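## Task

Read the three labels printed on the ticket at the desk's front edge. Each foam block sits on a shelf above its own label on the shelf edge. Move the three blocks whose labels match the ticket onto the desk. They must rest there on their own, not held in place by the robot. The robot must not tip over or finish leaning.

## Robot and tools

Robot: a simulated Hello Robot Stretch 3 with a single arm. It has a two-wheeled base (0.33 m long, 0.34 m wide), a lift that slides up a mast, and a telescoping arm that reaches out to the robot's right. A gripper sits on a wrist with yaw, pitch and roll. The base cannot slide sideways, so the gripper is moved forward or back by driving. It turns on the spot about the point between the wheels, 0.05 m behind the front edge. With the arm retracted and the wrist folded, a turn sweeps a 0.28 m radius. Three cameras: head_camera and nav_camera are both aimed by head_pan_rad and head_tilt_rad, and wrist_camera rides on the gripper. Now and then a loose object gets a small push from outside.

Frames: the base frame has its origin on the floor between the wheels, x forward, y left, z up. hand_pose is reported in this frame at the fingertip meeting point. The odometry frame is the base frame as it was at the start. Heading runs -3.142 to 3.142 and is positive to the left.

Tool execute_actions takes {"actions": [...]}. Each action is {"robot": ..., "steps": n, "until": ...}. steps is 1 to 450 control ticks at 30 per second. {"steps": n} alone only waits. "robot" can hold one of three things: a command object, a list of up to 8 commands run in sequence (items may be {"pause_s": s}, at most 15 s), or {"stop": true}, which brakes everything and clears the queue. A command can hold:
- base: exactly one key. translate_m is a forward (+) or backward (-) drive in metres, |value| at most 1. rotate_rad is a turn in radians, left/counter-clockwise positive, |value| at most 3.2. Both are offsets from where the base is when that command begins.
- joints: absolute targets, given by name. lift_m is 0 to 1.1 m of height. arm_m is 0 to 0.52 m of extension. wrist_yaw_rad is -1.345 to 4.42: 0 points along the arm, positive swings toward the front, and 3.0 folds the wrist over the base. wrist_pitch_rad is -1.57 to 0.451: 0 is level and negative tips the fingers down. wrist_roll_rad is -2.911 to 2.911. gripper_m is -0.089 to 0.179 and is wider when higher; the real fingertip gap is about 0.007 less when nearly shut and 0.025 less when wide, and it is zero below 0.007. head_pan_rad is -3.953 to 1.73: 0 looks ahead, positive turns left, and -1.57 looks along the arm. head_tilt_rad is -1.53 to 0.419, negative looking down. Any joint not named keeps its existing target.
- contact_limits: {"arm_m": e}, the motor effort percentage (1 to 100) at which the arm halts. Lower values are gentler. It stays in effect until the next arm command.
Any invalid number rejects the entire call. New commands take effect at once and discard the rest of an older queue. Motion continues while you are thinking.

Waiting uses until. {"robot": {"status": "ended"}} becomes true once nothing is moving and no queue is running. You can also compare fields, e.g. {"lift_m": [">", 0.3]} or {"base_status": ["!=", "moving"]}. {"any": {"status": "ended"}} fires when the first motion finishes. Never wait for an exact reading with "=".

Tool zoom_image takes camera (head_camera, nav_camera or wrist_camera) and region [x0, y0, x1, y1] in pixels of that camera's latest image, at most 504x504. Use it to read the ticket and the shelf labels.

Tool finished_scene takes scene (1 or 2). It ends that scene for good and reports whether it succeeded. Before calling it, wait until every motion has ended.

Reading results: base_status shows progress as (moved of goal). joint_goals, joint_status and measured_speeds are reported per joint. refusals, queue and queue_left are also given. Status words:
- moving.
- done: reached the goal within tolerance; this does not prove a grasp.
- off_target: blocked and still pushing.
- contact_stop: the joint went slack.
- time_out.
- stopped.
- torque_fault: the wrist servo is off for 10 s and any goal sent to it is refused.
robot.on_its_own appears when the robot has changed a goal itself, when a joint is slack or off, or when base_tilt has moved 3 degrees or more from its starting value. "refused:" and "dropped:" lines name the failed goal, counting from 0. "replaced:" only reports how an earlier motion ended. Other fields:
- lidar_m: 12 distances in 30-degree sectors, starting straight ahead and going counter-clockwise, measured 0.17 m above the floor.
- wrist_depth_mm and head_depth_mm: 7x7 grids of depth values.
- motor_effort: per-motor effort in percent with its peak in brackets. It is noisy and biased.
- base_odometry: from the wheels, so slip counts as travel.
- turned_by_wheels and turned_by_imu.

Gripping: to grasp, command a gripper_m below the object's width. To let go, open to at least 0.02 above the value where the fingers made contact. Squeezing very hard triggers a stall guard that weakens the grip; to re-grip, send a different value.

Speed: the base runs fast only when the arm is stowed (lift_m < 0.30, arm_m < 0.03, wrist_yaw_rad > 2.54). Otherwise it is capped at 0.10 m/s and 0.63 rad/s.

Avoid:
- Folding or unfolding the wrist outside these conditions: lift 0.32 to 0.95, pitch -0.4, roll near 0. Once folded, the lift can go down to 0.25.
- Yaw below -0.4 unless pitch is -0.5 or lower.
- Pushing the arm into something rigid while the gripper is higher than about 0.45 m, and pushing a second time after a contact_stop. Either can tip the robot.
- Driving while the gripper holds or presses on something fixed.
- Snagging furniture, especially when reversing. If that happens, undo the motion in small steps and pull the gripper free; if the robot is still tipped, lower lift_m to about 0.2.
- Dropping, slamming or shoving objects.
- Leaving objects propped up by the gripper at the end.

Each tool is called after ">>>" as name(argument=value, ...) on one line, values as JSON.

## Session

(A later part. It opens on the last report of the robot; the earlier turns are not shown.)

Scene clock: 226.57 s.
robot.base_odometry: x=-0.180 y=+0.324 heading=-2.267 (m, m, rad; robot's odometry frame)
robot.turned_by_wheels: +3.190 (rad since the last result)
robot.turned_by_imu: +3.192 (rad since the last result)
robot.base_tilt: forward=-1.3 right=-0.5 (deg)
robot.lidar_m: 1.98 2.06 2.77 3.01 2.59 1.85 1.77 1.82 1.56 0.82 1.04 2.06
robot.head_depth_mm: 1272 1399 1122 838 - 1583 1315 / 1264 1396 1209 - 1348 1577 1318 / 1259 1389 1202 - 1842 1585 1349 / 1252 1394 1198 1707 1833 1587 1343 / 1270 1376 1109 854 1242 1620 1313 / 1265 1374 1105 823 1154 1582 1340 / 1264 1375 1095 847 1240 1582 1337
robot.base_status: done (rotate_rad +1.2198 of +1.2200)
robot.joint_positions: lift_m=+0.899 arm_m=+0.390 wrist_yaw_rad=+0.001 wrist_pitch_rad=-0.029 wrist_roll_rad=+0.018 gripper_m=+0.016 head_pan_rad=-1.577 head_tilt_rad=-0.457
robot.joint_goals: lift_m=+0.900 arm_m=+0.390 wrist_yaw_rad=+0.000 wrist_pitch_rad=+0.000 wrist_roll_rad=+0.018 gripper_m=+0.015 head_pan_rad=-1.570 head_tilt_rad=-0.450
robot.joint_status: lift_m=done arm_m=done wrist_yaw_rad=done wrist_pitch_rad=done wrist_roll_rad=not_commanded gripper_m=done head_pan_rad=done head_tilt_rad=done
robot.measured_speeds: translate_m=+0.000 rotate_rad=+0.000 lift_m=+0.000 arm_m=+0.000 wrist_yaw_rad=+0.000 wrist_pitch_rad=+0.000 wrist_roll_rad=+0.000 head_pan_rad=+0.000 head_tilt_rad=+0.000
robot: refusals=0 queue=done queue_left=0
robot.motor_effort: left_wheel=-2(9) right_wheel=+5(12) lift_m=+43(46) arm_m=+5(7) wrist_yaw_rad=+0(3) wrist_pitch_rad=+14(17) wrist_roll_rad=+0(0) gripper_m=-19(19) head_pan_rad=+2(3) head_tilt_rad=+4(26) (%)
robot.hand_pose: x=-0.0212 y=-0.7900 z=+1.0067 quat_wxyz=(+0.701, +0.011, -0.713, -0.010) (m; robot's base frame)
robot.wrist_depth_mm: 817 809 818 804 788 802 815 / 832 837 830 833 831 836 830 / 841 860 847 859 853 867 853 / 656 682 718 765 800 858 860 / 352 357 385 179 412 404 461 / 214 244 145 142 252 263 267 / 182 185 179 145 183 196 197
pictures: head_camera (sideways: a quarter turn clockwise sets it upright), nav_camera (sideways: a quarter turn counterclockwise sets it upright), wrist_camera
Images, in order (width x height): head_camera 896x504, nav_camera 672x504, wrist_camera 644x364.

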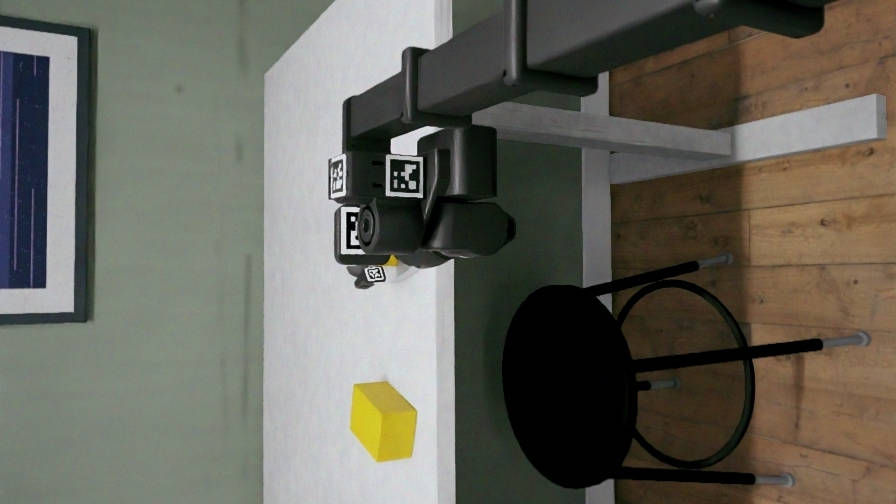

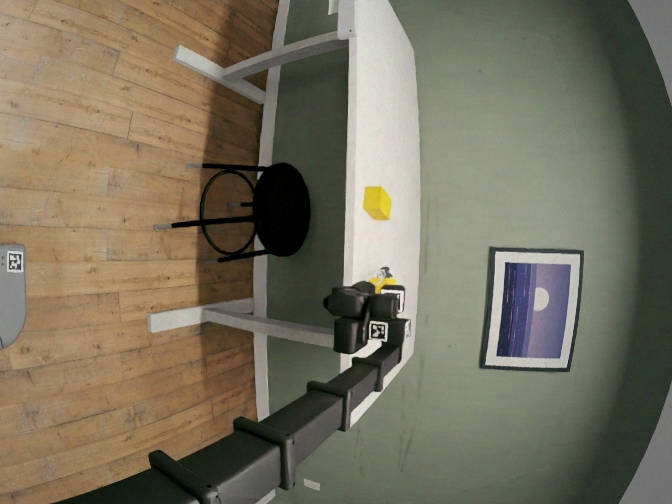

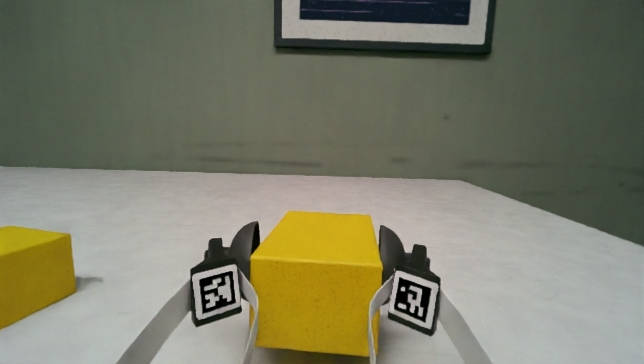

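>>> execute_actions(actions=[{"robot":[{"joints":{"lift_m":0.879}},{"joints":{"gripper_m":0.1}},{"joints":{"arm_m":0.15}},{"base":{"rotate_rad":2.074},"joints":{"arm_m":0,"gripper_m":0.04,"wrist_pitch_rad":-0.4,"wrist_yaw_rad":2.65,"lift_m":0.29,"head_tilt_rad":-0.7}}],"steps":450,"until":{"robot":{"status":"ended"}}},{"robot":{"base":{"translate_m":1}},"steps":450,"until":{"robot":{"translate_m":[">",0.82]}}},{"robot":{"base":{"translate_m":1}},"steps":450,"until":{"robot":{"translate_m":[">",0.82]}}},{"robot":[{"base":{"translate_m":1}},{"base":{"rotate_rad":1.08},"joints":{"lift_m":0.505,"wrist_yaw_rad":0,"wrist_pitch_rad":0,"gripper_m":0.14}}],"steps":450,"until":{"robot":{"status":"ended"}}}])

Scene clock: 256.07 s.
robot.base_odometry: x=+2.420 y=-0.184 heading=+0.887 (m, m, rad; robot's odometry frame)
robot.turned_by_wheels: +3.154 (rad since the last result)
robot.turned_by_imu: +3.157 (rad since the last result)
robot.base_tilt: forward=-1.3 right=-0.4 (deg)
robot.lidar_m: 0.57 0.59 0.79 2.07 3.53 3.32 2.73 0.90 0.90 0.63 0.83 0.60
robot.head_depth_mm: 778 652 985 1066 1380 1289 1197 / 776 650 987 1011 1378 1293 1194 / 775 648 981 1064 1385 1292 1193 / 774 644 983 1034 1382 1287 1243 / 771 646 960 1033 999 1287 1195 / 775 643 786 1120 1427 1367 1194 / 781 884 1006 1178 1421 1364 1192
robot.base_status: done (rotate_rad +1.0798 of +1.0800)
robot.joint_positions: lift_m=+0.505 arm_m=+0.002 wrist_yaw_rad=+0.002 wrist_pitch_rad=-0.024 wrist_roll_rad=+0.018 gripper_m=+0.140 head_pan_rad=-1.577 head_tilt_rad=-0.692
robot.joint_goals: lift_m=+0.505 arm_m=+0.000 wrist_yaw_rad=+0.000 wrist_pitch_rad=+0.000 wrist_roll_rad=+0.018 gripper_m=+0.140 head_pan_rad=-1.570 head_tilt_rad=-0.700
robot.joint_status: lift_m=done arm_m=done wrist_yaw_rad=done wrist_pitch_rad=done wrist_roll_rad=not_commanded gripper_m=done head_pan_rad=done head_tilt_rad=done
robot.measured_speeds: translate_m=+0.000 rotate_rad=+0.000 lift_m=+0.000 arm_m=+0.000 wrist_yaw_rad=+0.000 wrist_pitch_rad=+0.000 wrist_roll_rad=+0.000 head_pan_rad=+0.000 head_tilt_rad=+0.000
robot: refusals=0 queue=done queue_left=0
robot.motor_effort: left_wheel=-2(8) right_wheel=+5(11) lift_m=+43(46) arm_m=-5(6) wrist_yaw_rad=-1(3) wrist_pitch_rad=+11(13) wrist_roll_rad=+0(0) gripper_m=+0(79) head_pan_rad=+2(2) head_tilt_rad=-4(29) (%)
robot.hand_pose: x=-0.0209 y=-0.4030 z=+0.6130 quat_wxyz=(+0.701, +0.009, -0.713, -0.008) (m; robot's base frame)
robot.wrist_depth_mm: 636 648 467 599 610 599 606 / 666 651 469 615 620 616 620 / 662 666 475 635 636 631 635 / 677 692 439 479 551 593 634 / 703 702 437 398 667 388 436 / 698 - 589 687 696 680 679 / 672 753 602 703 697 710 693
pictures: head_camera (sideways: a quarter turn clockwise sets it upright), nav_camera (sideways: a quarter turn counterclockwise sets it upright), wrist_camera
Images, in order (width x height): head_camera 896x504, nav_camera 672x504, wrist_camera 644x364.

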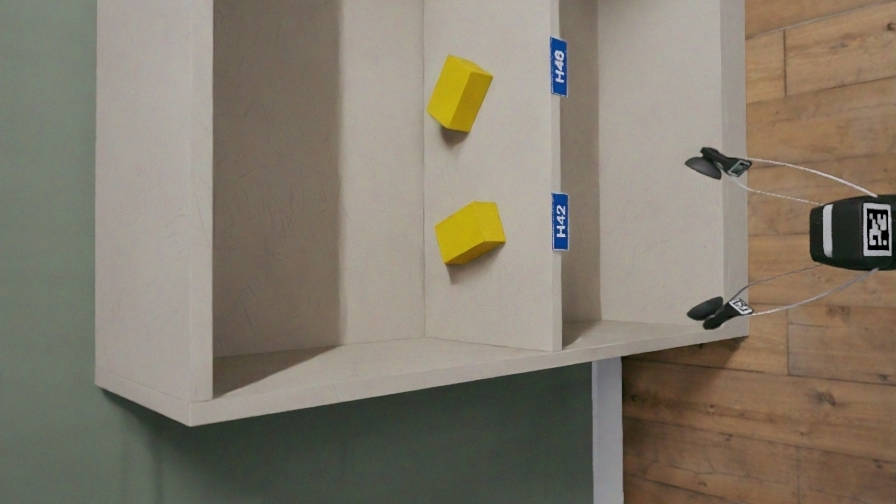

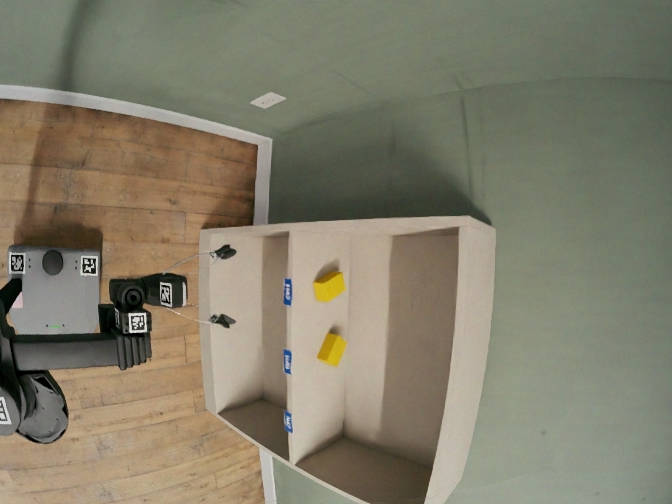

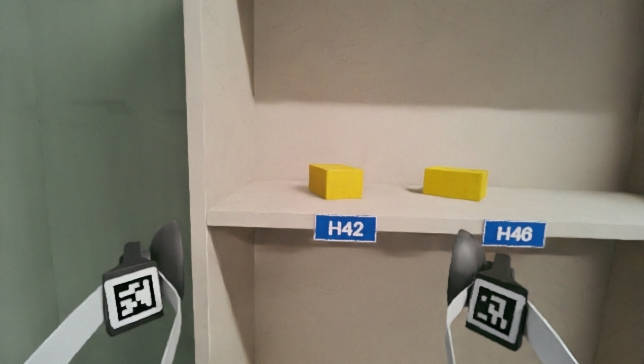

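>>> execute_actions(actions=[{"robot":[{"base":{"translate_m":-0.025},"joints":{"arm_m":0.345}},{"joints":{"gripper_m":0.015}},{"joints":{"lift_m":0.528}}],"steps":450,"until":{"robot":{"status":"ended"}}}])

Scene clock: 264.27 s.
robot.base_odometry: x=+2.404 y=-0.203 heading=+0.887 (m, m, rad; robot's odometry frame)
robot.turned_by_wheels: +0.000 (rad since the last result)
robot.turned_by_imu: +0.002 (rad since the last result)
robot.base_tilt: forward=-1.2 right=-0.4 (deg)
robot.lidar_m: 0.60 0.62 0.83 2.15 3.52 3.32 2.71 1.34 0.88 0.64 0.65 0.63
robot.head_depth_mm: 780 651 983 1066 1390 1292 1197 / 778 648 983 1004 1386 1289 - / 779 648 981 1062 - 1289 1195 / 773 645 979 1002 1376 1293 1193 / 773 644 978 1059 1094 1289 1191 / 769 644 743 949 1379 1369 1194 / 780 865 1013 1180 1426 1366 1193
robot.base_status: done (translate_m -0.0250 of -0.0250)
robot.joint_positions: lift_m=+0.527 arm_m=+0.345 wrist_yaw_rad=+0.001 wrist_pitch_rad=-0.024 wrist_roll_rad=+0.018 gripper_m=+0.019 head_pan_rad=-1.577 head_tilt_rad=-0.692
robot.joint_goals: lift_m=+0.528 arm_m=+0.345 wrist_yaw_rad=+0.000 wrist_pitch_rad=+0.000 wrist_roll_rad=+0.018 gripper_m=+0.018 head_pan_rad=-1.570 head_tilt_rad=-0.700
robot.joint_status: lift_m=done arm_m=done wrist_yaw_rad=done wrist_pitch_rad=done wrist_roll_rad=not_commanded gripper_m=done head_pan_rad=done head_tilt_rad=done
robot.measured_speeds: translate_m=+0.000 rotate_rad=+0.000 lift_m=+0.000 arm_m=+0.000 wrist_yaw_rad=+0.000 wrist_pitch_rad=+0.000 wrist_roll_rad=+0.000 head_pan_rad=+0.000 head_tilt_rad=+0.000
robot: refusals=0 queue=done queue_left=0
robot.motor_effort: left_wheel=-2(6) right_wheel=+5(6) lift_m=+43(44) arm_m=+4(5) wrist_yaw_rad=-1(2) wrist_pitch_rad=+11(12) wrist_roll_rad=+0(0) gripper_m=-20(96) head_pan_rad=+3(2) head_tilt_rad=-4(4) (%)
robot.hand_pose: x=-0.0212 y=-0.7452 z=+0.6360 quat_wxyz=(+0.701, +0.009, -0.713, -0.008) (m; robot's base frame)
robot.wrist_depth_mm: 206 285 286 287 284 284 284 / 207 290 294 291 292 290 290 / 208 298 300 301 298 299 298 / 210 298 309 307 306 305 305 / 212 302 315 168 314 314 310 / 212 244 127 134 144 246 189 / 183 184 173 137 183 196 184
pictures: head_camera (sideways: a quarter turn clockwise sets it upright), nav_camera (sideways: a quarter turn counterclockwise sets it upright), wrist_camera
Images, in order (width x height): head_camera 896x504, nav_camera 672x504, wrist_camera 644x364.

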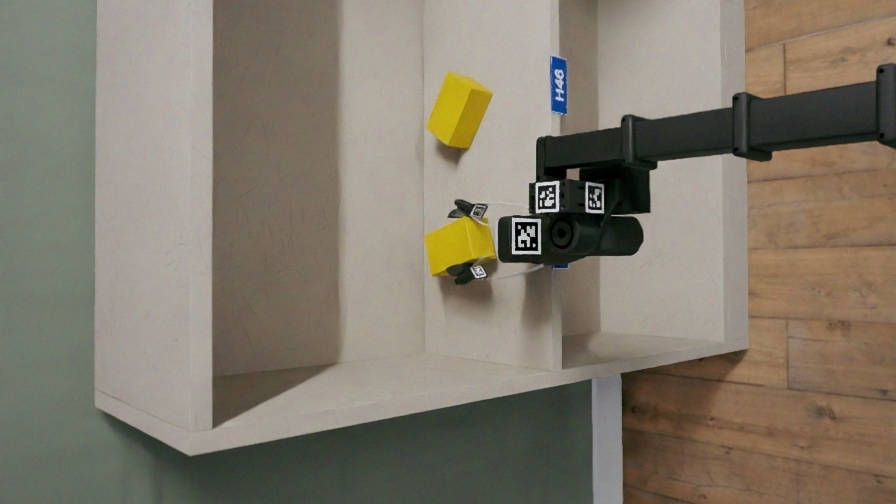

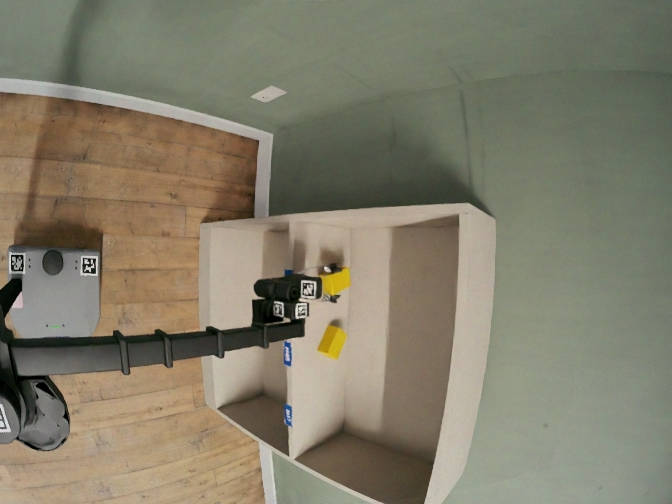

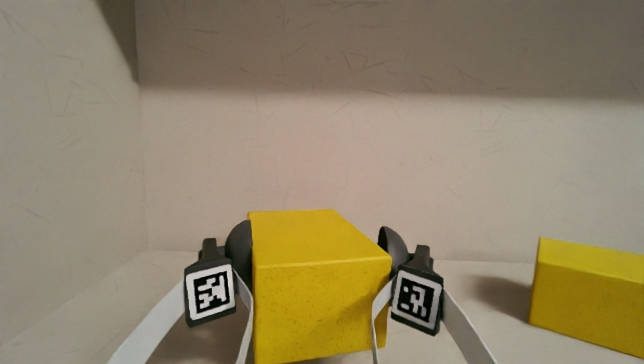

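>>> execute_actions(actions=[{"robot":[{"joints":{"arm_m":0.1}},{"base":{"rotate_rad":1.993},"joints":{"arm_m":0,"wrist_pitch_rad":-0.4,"wrist_yaw_rad":2.65,"lift_m":0.29,"head_tilt_rad":-0.45}}],"steps":450,"until":{"robot":{"status":"ended"}}},{"robot":{"base":{"translate_m":1}},"steps":450,"until":{"robot":{"translate_m":[">",0.77]}}},{"robot":{"base":{"translate_m":1}},"steps":450,"until":{"robot":{"translate_m":[">",0.77]}}},{"robot":[{"base":{"translate_m":1}},{"base":{"rotate_rad":1.137},"joints":{"lift_m":0.895,"wrist_yaw_rad":0,"wrist_pitch_rad":0,"arm_m":0.15}},{"joints":{"arm_m":0.39}}],"steps":450,"until":{"robot":{"status":"ended"}}}])

Scene clock: 296.93 s.
robot.base_odometry: x=-0.060 y=+0.458 heading=-2.267 (m, m, rad; robot's odometry frame)
robot.turned_by_wheels: +3.130 (rad since the last result)
robot.turned_by_imu: +3.133 (rad since the last result)
robot.base_tilt: forward=-1.2 right=-0.3 (deg)
robot.lidar_m: 2.17 2.25 2.95 2.99 2.33 1.66 1.58 1.61 1.58 1.06 0.88 1.56
robot.head_depth_mm: 1297 1416 1541 1668 - 1589 1317 / 1286 1400 1521 - 1862 1620 1353 / 1267 1395 1251 - 1852 1630 1350 / 1257 1393 1197 1277 1785 1538 1345 / 1259 1376 1106 854 1825 1623 1338 / 1253 1380 1101 808 1791 1568 1343 / 1268 1371 1096 847 1196 1569 1303
robot.base_status: done (rotate_rad +1.1368 of +1.1370)
robot.joint_positions: lift_m=+0.894 arm_m=+0.390 wrist_yaw_rad=+0.001 wrist_pitch_rad=-0.028 wrist_roll_rad=+0.018 gripper_m=+0.019 head_pan_rad=-1.577 head_tilt_rad=-0.457
robot.joint_goals: lift_m=+0.895 arm_m=+0.390 wrist_yaw_rad=+0.000 wrist_pitch_rad=+0.000 wrist_roll_rad=+0.018 gripper_m=+0.018 head_pan_rad=-1.570 head_tilt_rad=-0.450
robot.joint_status: lift_m=done arm_m=done wrist_yaw_rad=done wrist_pitch_rad=done wrist_roll_rad=not_commanded gripper_m=done head_pan_rad=done head_tilt_rad=done
robot.measured_speeds: translate_m=+0.000 rotate_rad=+0.000 lift_m=+0.000 arm_m=+0.000 wrist_yaw_rad=+0.000 wrist_pitch_rad=+0.000 wrist_roll_rad=+0.000 head_pan_rad=+0.000 head_tilt_rad=+0.000
robot: refusals=0 queue=done queue_left=0
robot.motor_effort: left_wheel=-2(8) right_wheel=+4(12) lift_m=+43(46) arm_m=+4(5) wrist_yaw_rad=-1(3) wrist_pitch_rad=+14(15) wrist_roll_rad=+0(0) gripper_m=-19(20) head_pan_rad=+1(3) head_tilt_rad=+4(27) (%)
robot.hand_pose: x=-0.0212 y=-0.7901 z=+1.0019 quat_wxyz=(+0.701, +0.011, -0.713, -0.010) (m; robot's base frame)
robot.wrist_depth_mm: 810 808 790 796 802 827 828 / 825 828 824 838 826 834 851 / 849 856 855 869 851 844 890 / 626 654 694 736 893 894 884 / 225 346 323 168 376 905 907 / 205 235 127 134 144 251 939 / 175 177 167 138 177 188 190
pictures: head_camera (sideways: a quarter turn clockwise sets it upright), nav_camera (sideways: a quarter turn counterclockwise sets it upright), wrist_camera
Images, in order (width x height): head_camera 896x504, nav_camera 672x504, wrist_camera 644x364.

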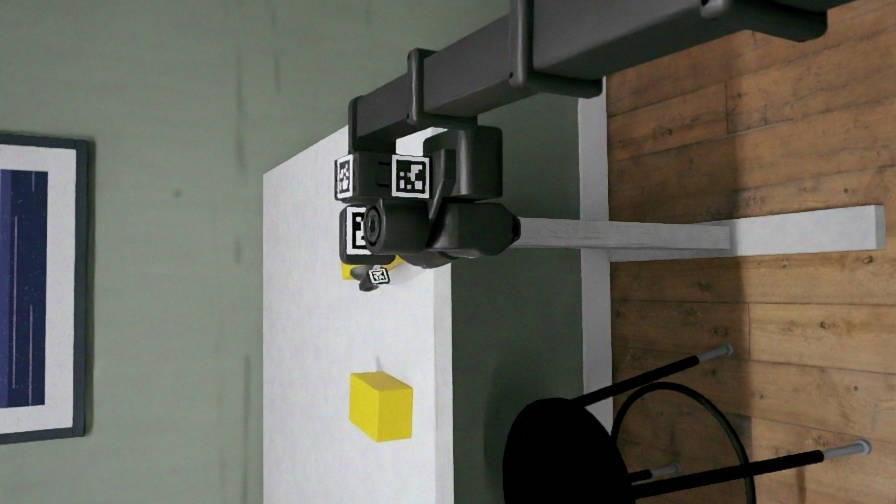

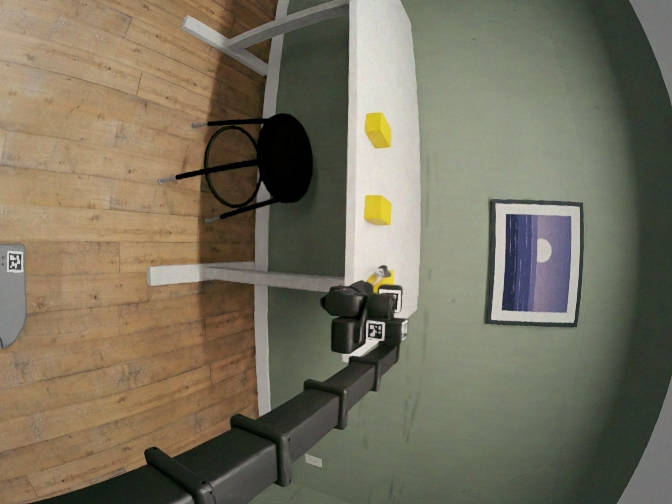

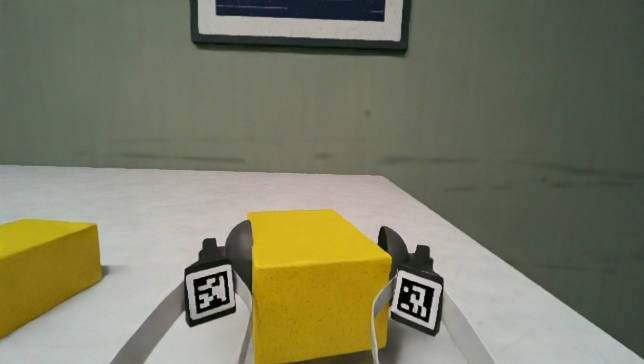

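>>> execute_actions(actions=[{"robot":[{"joints":{"lift_m":0.877}},{"joints":{"gripper_m":0.12}},{"joints":{"arm_m":0.25}}],"steps":450,"until":{"robot":{"status":"ended"}}}])

Scene clock: 307.57 s.
robot.base_odometry: x=-0.060 y=+0.458 heading=-2.267 (m, m, rad; robot's odometry frame)
robot.turned_by_wheels: +0.000 (rad since the last result)
robot.turned_by_imu: +0.002 (rad since the last result)
robot.base_tilt: forward=-1.2 right=-0.4 (deg)
robot.lidar_m: 2.17 2.26 2.94 2.98 2.34 1.66 1.58 1.62 1.57 1.07 0.88 1.55
robot.head_depth_mm: 1293 1413 1548 1698 - - 1338 / 1289 1406 1510 813 - 1628 1344 / 1265 1397 1115 812 - 1626 1347 / 1262 1392 1110 794 1869 1580 1345 / 1257 1383 1107 853 1839 1628 1348 / 1248 1383 1104 808 1791 1570 1341 / 1266 1377 1099 848 1195 1583 1312
robot.base_status: done (rotate_rad +1.1368 of +1.1370)
robot.joint_positions: lift_m=+0.877 arm_m=+0.250 wrist_yaw_rad=+0.001 wrist_pitch_rad=-0.025 wrist_roll_rad=+0.018 gripper_m=+0.120 head_pan_rad=-1.577 head_tilt_rad=-0.457
robot.joint_goals: lift_m=+0.877 arm_m=+0.250 wrist_yaw_rad=+0.000 wrist_pitch_rad=+0.000 wrist_roll_rad=+0.018 gripper_m=+0.120 head_pan_rad=-1.570 head_tilt_rad=-0.450
robot.joint_status: lift_m=done arm_m=done wrist_yaw_rad=done wrist_pitch_rad=done wrist_roll_rad=not_commanded gripper_m=done head_pan_rad=done head_tilt_rad=done
robot.measured_speeds: translate_m=+0.000 rotate_rad=+0.000 lift_m=+0.000 arm_m=+0.000 wrist_yaw_rad=+0.000 wrist_pitch_rad=+0.000 wrist_roll_rad=+0.000 head_pan_rad=+0.000 head_tilt_rad=+0.000
robot: refusals=0 queue=done queue_left=0
robot.motor_effort: left_wheel=-2(2) right_wheel=+5(5) lift_m=+20(45) arm_m=-5(6) wrist_yaw_rad=-2(1) wrist_pitch_rad=+12(14) wrist_roll_rad=+0(0) gripper_m=+0(81) head_pan_rad=+1(2) head_tilt_rad=+4(4) (%)
robot.hand_pose: x=-0.0212 y=-0.6509 z=+0.9858 quat_wxyz=(+0.701, +0.009, -0.713, -0.009) (m; robot's base frame)
robot.wrist_depth_mm: 960 948 923 922 930 954 951 / 969 943 939 989 994 989 969 / 985 - 985 - - - - / 549 334 609 637 - - - / 291 288 312 276 331 - - / 246 243 247 248 249 252 - / - 725 - - - - -
pictures: head_camera (sideways: a quarter turn clockwise sets it upright), nav_camera (sideways: a quarter turn counterclockwise sets it upright), wrist_camera
Images, in order (width x height): head_camera 896x504, nav_camera 672x504, wrist_camera 644x364.

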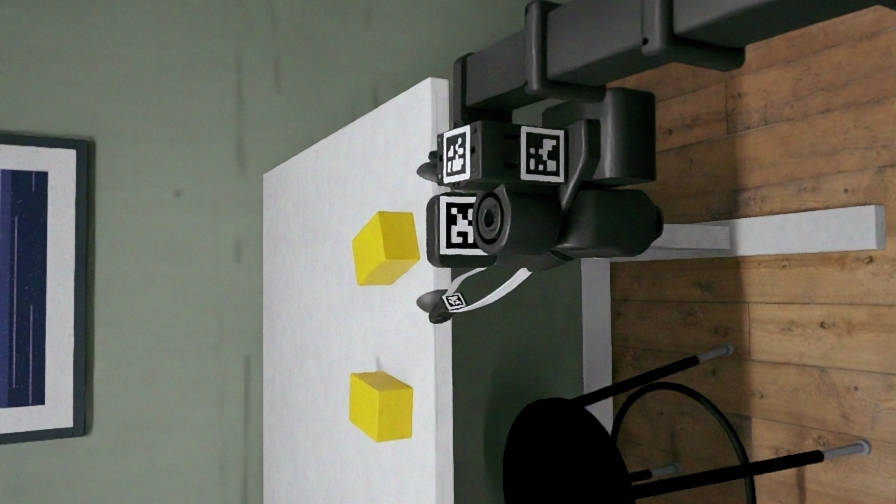

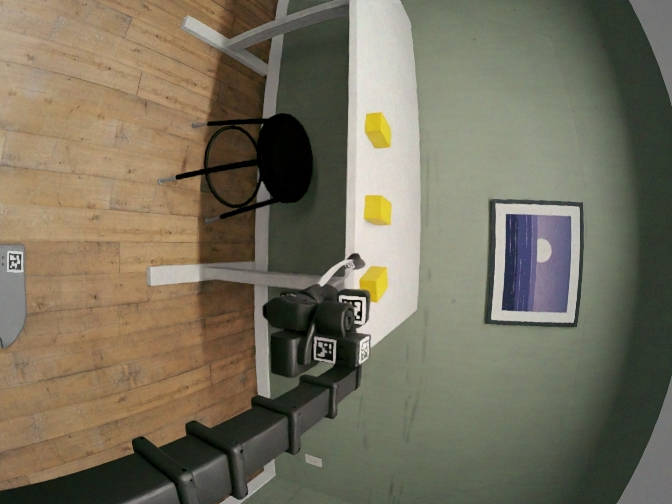

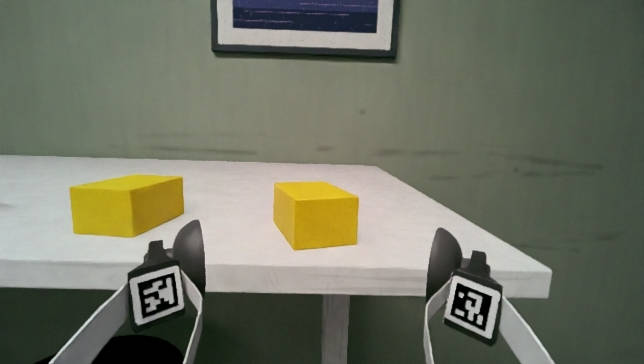

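>>> finished_scene(scene=1)

The scene is finished: the task was done.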